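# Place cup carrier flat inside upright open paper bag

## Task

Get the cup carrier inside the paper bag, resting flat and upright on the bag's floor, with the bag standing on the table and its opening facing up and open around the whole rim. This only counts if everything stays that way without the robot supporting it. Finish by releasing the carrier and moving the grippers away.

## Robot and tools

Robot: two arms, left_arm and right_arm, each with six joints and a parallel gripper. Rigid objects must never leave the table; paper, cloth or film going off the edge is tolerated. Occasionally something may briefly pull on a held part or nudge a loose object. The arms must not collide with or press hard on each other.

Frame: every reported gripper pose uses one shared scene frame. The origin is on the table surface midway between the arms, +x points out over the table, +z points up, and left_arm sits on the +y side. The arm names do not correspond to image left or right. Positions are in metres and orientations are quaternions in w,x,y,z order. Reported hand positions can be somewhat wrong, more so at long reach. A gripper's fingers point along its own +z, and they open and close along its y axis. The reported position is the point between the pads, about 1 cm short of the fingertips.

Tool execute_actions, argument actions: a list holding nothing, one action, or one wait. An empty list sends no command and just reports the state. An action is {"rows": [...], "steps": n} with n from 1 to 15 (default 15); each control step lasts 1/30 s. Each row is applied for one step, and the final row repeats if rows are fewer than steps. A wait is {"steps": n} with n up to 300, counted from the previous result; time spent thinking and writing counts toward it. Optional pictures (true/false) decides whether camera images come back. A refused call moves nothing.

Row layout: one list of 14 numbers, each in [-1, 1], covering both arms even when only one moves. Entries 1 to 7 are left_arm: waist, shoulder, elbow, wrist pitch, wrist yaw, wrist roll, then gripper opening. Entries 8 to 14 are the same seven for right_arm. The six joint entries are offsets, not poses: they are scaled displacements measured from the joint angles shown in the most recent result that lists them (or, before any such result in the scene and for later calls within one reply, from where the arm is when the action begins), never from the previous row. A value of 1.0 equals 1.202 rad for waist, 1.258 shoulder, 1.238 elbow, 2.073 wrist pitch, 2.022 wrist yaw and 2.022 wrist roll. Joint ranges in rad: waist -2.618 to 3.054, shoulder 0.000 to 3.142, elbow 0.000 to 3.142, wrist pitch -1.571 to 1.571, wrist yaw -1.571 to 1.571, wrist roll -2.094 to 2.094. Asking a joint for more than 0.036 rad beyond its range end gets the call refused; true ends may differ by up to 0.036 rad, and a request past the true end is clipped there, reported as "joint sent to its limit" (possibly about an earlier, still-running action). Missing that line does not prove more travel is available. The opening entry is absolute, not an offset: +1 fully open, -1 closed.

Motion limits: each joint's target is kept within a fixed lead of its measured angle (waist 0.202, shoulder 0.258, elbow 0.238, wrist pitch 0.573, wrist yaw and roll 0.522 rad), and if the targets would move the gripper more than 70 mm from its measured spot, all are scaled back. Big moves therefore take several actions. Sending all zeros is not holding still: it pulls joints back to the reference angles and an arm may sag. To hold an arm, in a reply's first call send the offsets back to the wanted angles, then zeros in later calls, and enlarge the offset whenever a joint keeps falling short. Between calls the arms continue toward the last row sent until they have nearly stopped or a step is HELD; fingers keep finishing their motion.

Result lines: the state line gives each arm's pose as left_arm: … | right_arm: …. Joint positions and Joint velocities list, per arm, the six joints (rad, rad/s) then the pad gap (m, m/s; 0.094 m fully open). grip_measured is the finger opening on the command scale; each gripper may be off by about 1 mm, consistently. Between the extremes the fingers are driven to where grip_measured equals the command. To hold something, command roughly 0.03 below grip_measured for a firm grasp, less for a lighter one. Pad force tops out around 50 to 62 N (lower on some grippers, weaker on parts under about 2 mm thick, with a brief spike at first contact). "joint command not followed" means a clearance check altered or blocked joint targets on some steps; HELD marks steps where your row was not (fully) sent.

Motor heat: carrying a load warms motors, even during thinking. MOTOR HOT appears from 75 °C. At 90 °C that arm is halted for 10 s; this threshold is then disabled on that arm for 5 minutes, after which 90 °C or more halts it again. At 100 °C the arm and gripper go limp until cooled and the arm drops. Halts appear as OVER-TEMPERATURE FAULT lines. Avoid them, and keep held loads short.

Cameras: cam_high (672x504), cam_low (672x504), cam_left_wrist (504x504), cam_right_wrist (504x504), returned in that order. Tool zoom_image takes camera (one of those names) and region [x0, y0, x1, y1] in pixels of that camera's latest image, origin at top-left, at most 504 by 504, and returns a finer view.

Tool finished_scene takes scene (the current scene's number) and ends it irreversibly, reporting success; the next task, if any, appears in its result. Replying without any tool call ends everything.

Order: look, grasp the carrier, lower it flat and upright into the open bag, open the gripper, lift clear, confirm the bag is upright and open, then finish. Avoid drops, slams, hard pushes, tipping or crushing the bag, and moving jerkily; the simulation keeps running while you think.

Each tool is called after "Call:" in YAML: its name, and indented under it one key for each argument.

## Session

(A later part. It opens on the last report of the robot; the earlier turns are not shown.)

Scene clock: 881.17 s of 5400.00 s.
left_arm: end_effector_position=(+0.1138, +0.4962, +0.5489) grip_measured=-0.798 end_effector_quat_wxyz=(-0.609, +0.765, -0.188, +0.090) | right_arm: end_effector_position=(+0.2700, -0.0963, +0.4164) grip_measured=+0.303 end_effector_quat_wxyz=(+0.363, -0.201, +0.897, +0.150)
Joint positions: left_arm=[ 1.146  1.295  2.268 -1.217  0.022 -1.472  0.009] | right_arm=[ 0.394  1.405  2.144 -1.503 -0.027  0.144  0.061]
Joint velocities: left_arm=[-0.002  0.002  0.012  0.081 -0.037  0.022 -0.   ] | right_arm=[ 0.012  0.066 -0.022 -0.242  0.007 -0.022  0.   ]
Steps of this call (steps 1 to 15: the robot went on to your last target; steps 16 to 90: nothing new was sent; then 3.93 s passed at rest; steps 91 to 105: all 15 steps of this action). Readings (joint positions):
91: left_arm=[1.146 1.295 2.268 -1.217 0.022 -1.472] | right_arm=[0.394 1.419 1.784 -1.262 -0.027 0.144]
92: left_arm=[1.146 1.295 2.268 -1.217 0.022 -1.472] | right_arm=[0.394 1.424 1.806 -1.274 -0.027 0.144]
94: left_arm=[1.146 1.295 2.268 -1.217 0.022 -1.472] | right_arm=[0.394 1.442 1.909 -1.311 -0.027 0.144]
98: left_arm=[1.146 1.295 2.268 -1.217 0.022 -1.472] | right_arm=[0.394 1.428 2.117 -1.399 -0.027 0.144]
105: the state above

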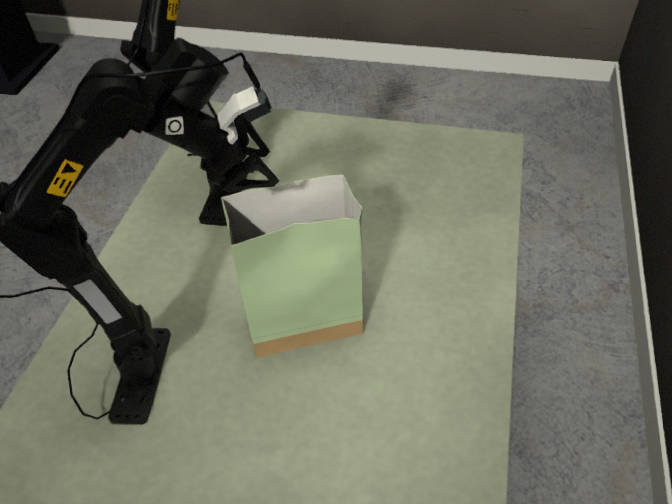

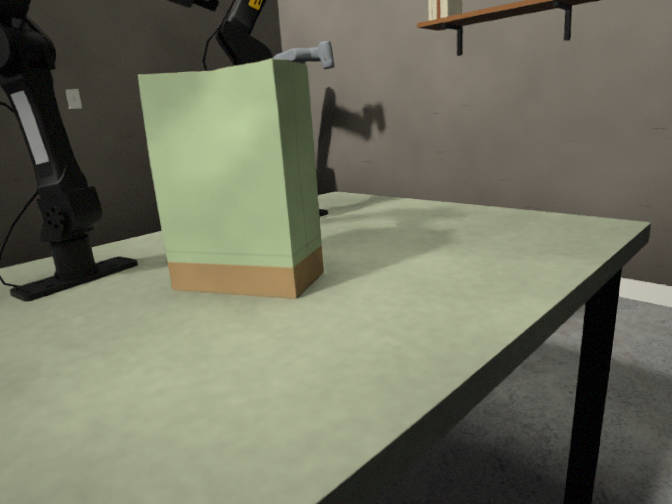

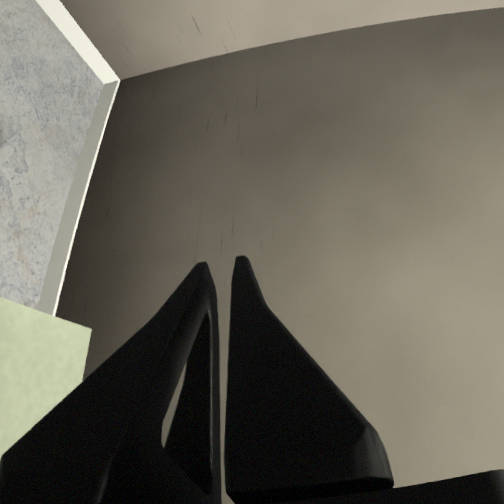

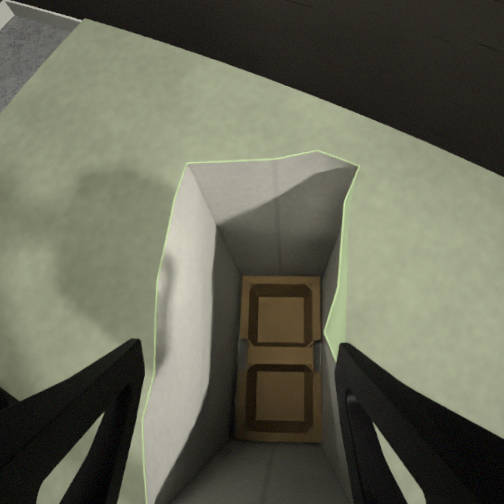

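Call:
execute_actions:
  actions:
    - {"rows":[[0,0,0,0,0,0,-0.8,0,-0.05,0.05,0,0,0,0.3],[0,0,0,0,0,0,-0.8,0,-0.1,0.05,0,0,0,0.3],[0,0,0,0,0,0,-0.8,-0.1,-0.15,0.05,0,0,0,0.3],[0,0,0,0,0,0,-0.8,-0.2,-0.15,0.05,0,0,0,0.3],[0,0,0,0,0,0,-0.8,-0.3,-0.15,0.05,0,0,0,0.3],[0,0,0,0,0,0,-0.8,-0.4,-0.15,0.05,0,0,0,0.3],[0,0,0,0,0,0,-0.8,-0.5,-0.15,0.05,0,0,0,0.3]]}
  pictures: false

Call:
execute_actions:
  actions:
    - {"rows":[[0,0,0,0,0,0,-0.8,-0.6,0,0,0,0,0,0.3]]}

Scene clock: 890.93 s of 5400.00 s.
left_arm: end_effector_position=(+0.1138, +0.4962, +0.5489) grip_measured=-0.798 end_effector_quat_wxyz=(-0.609, +0.765, -0.188, +0.090) | right_arm: end_effector_position=(+0.2498, -0.2607, +0.4807) grip_measured=+0.303 end_effector_quat_wxyz=(+0.502, +0.063, +0.862, +0.042)
Joint positions: left_arm=[ 1.146  1.295  2.268 -1.217  0.022 -1.472  0.009] | right_arm=[-0.194  1.206  2.199 -1.509 -0.02   0.144  0.061]
Joint velocities: left_arm=[-0.002 -0.012 -0.007 -0.007 -0.007 -0.022  0.   ] | right_arm=[-0.066  0.032  0.002  0.037  0.037 -0.007 -0.001]
Steps of this call (steps 1 to 30: the robot went on to your last target; steps 31 to 90: nothing new was sent; then 6.27 s passed at rest; steps 91 to 105: all 15 steps of this action). Readings (joint positions):
91: left_arm=[1.146 1.295 2.268 -1.217 0.022 -1.472] | right_arm=[0.394 1.405 2.147 -1.530 -0.027 0.144]
92: left_arm=[1.146 1.295 2.268 -1.217 0.022 -1.472] | right_arm=[0.394 1.395 2.149 -1.525 -0.027 0.144]
94: left_arm=[1.146 1.295 2.268 -1.217 0.022 -1.472] | right_arm=[0.337 1.352 2.149 -1.518 -0.040 0.144]
98: left_arm=[1.146 1.295 2.268 -1.217 0.022 -1.472] | right_arm=[0.049 1.246 2.178 -1.512 -0.032 0.144]
105: the state above

Scene clock: 891.43 s of 5400.00 s.
left_arm: end_effector_position=(+0.1138, +0.4962, +0.5489) grip_measured=-0.798 end_effector_quat_wxyz=(-0.609, +0.765, -0.188, +0.090) | right_arm: end_effector_position=(+0.1960, -0.4085, +0.4806) grip_measured=+0.303 end_effector_quat_wxyz=(+0.484, +0.359, +0.786, -0.137)
Joint positions: left_arm=[ 1.146  1.295  2.268 -1.217  0.022 -1.472  0.009] | right_arm=[-0.903  1.206  2.199 -1.509 -0.017  0.144  0.061]
Joint velocities: left_arm=[-0.007 -0.012 -0.007 -0.051  0.037 -0.051 -0.   ] | right_arm=[-0.017 -0.022  0.002 -0.095 -0.007  0.081 -0.001]
Steps of this call (steps 1 to 15: all 15 steps of this action). Readings (joint positions):
1: left_arm=[1.146 1.295 2.268 -1.217 0.022 -1.472] | right_arm=[-0.238 1.206 2.199 -1.509 -0.035 0.144]
2: left_arm=[1.146 1.295 2.268 -1.217 0.022 -1.472] | right_arm=[-0.314 1.206 2.199 -1.509 -0.034 0.144]
4: left_arm=[1.146 1.295 2.268 -1.217 0.022 -1.472] | right_arm=[-0.463 1.206 2.199 -1.509 -0.030 0.144]
8: left_arm=[1.146 1.295 2.268 -1.217 0.022 -1.472] | right_arm=[-0.762 1.206 2.199 -1.509 -0.026 0.144]
15: the state above

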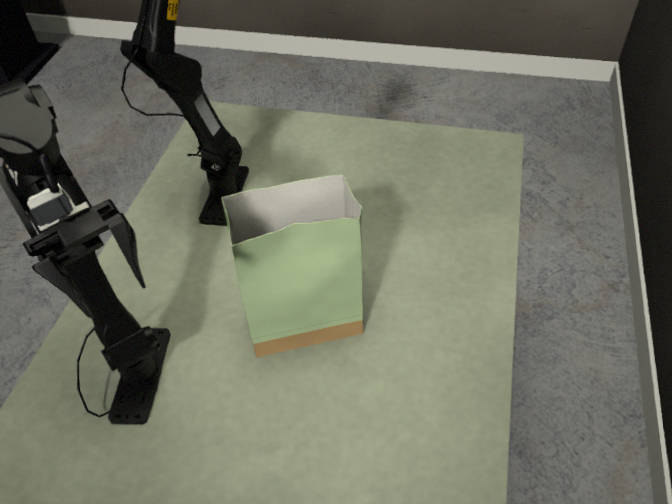

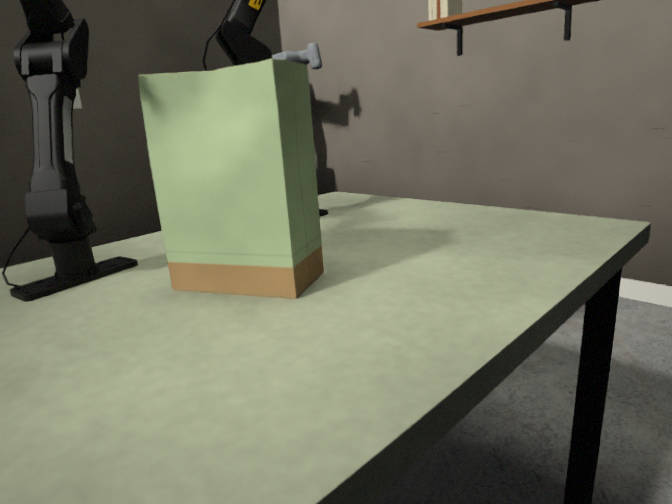

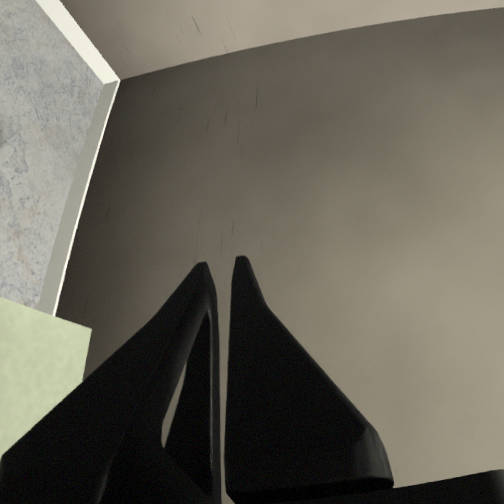

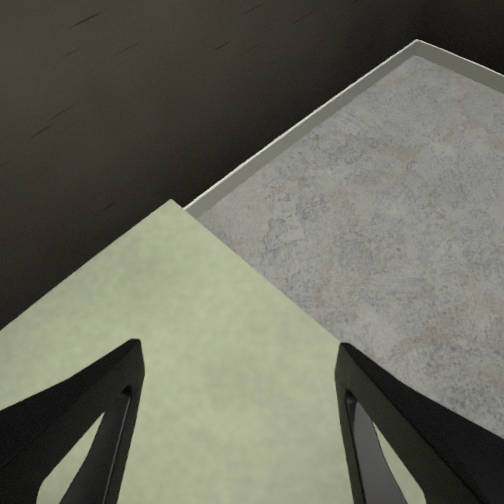

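Call:
finished_scene:
  scene: 1

The scene is finished: the task was done.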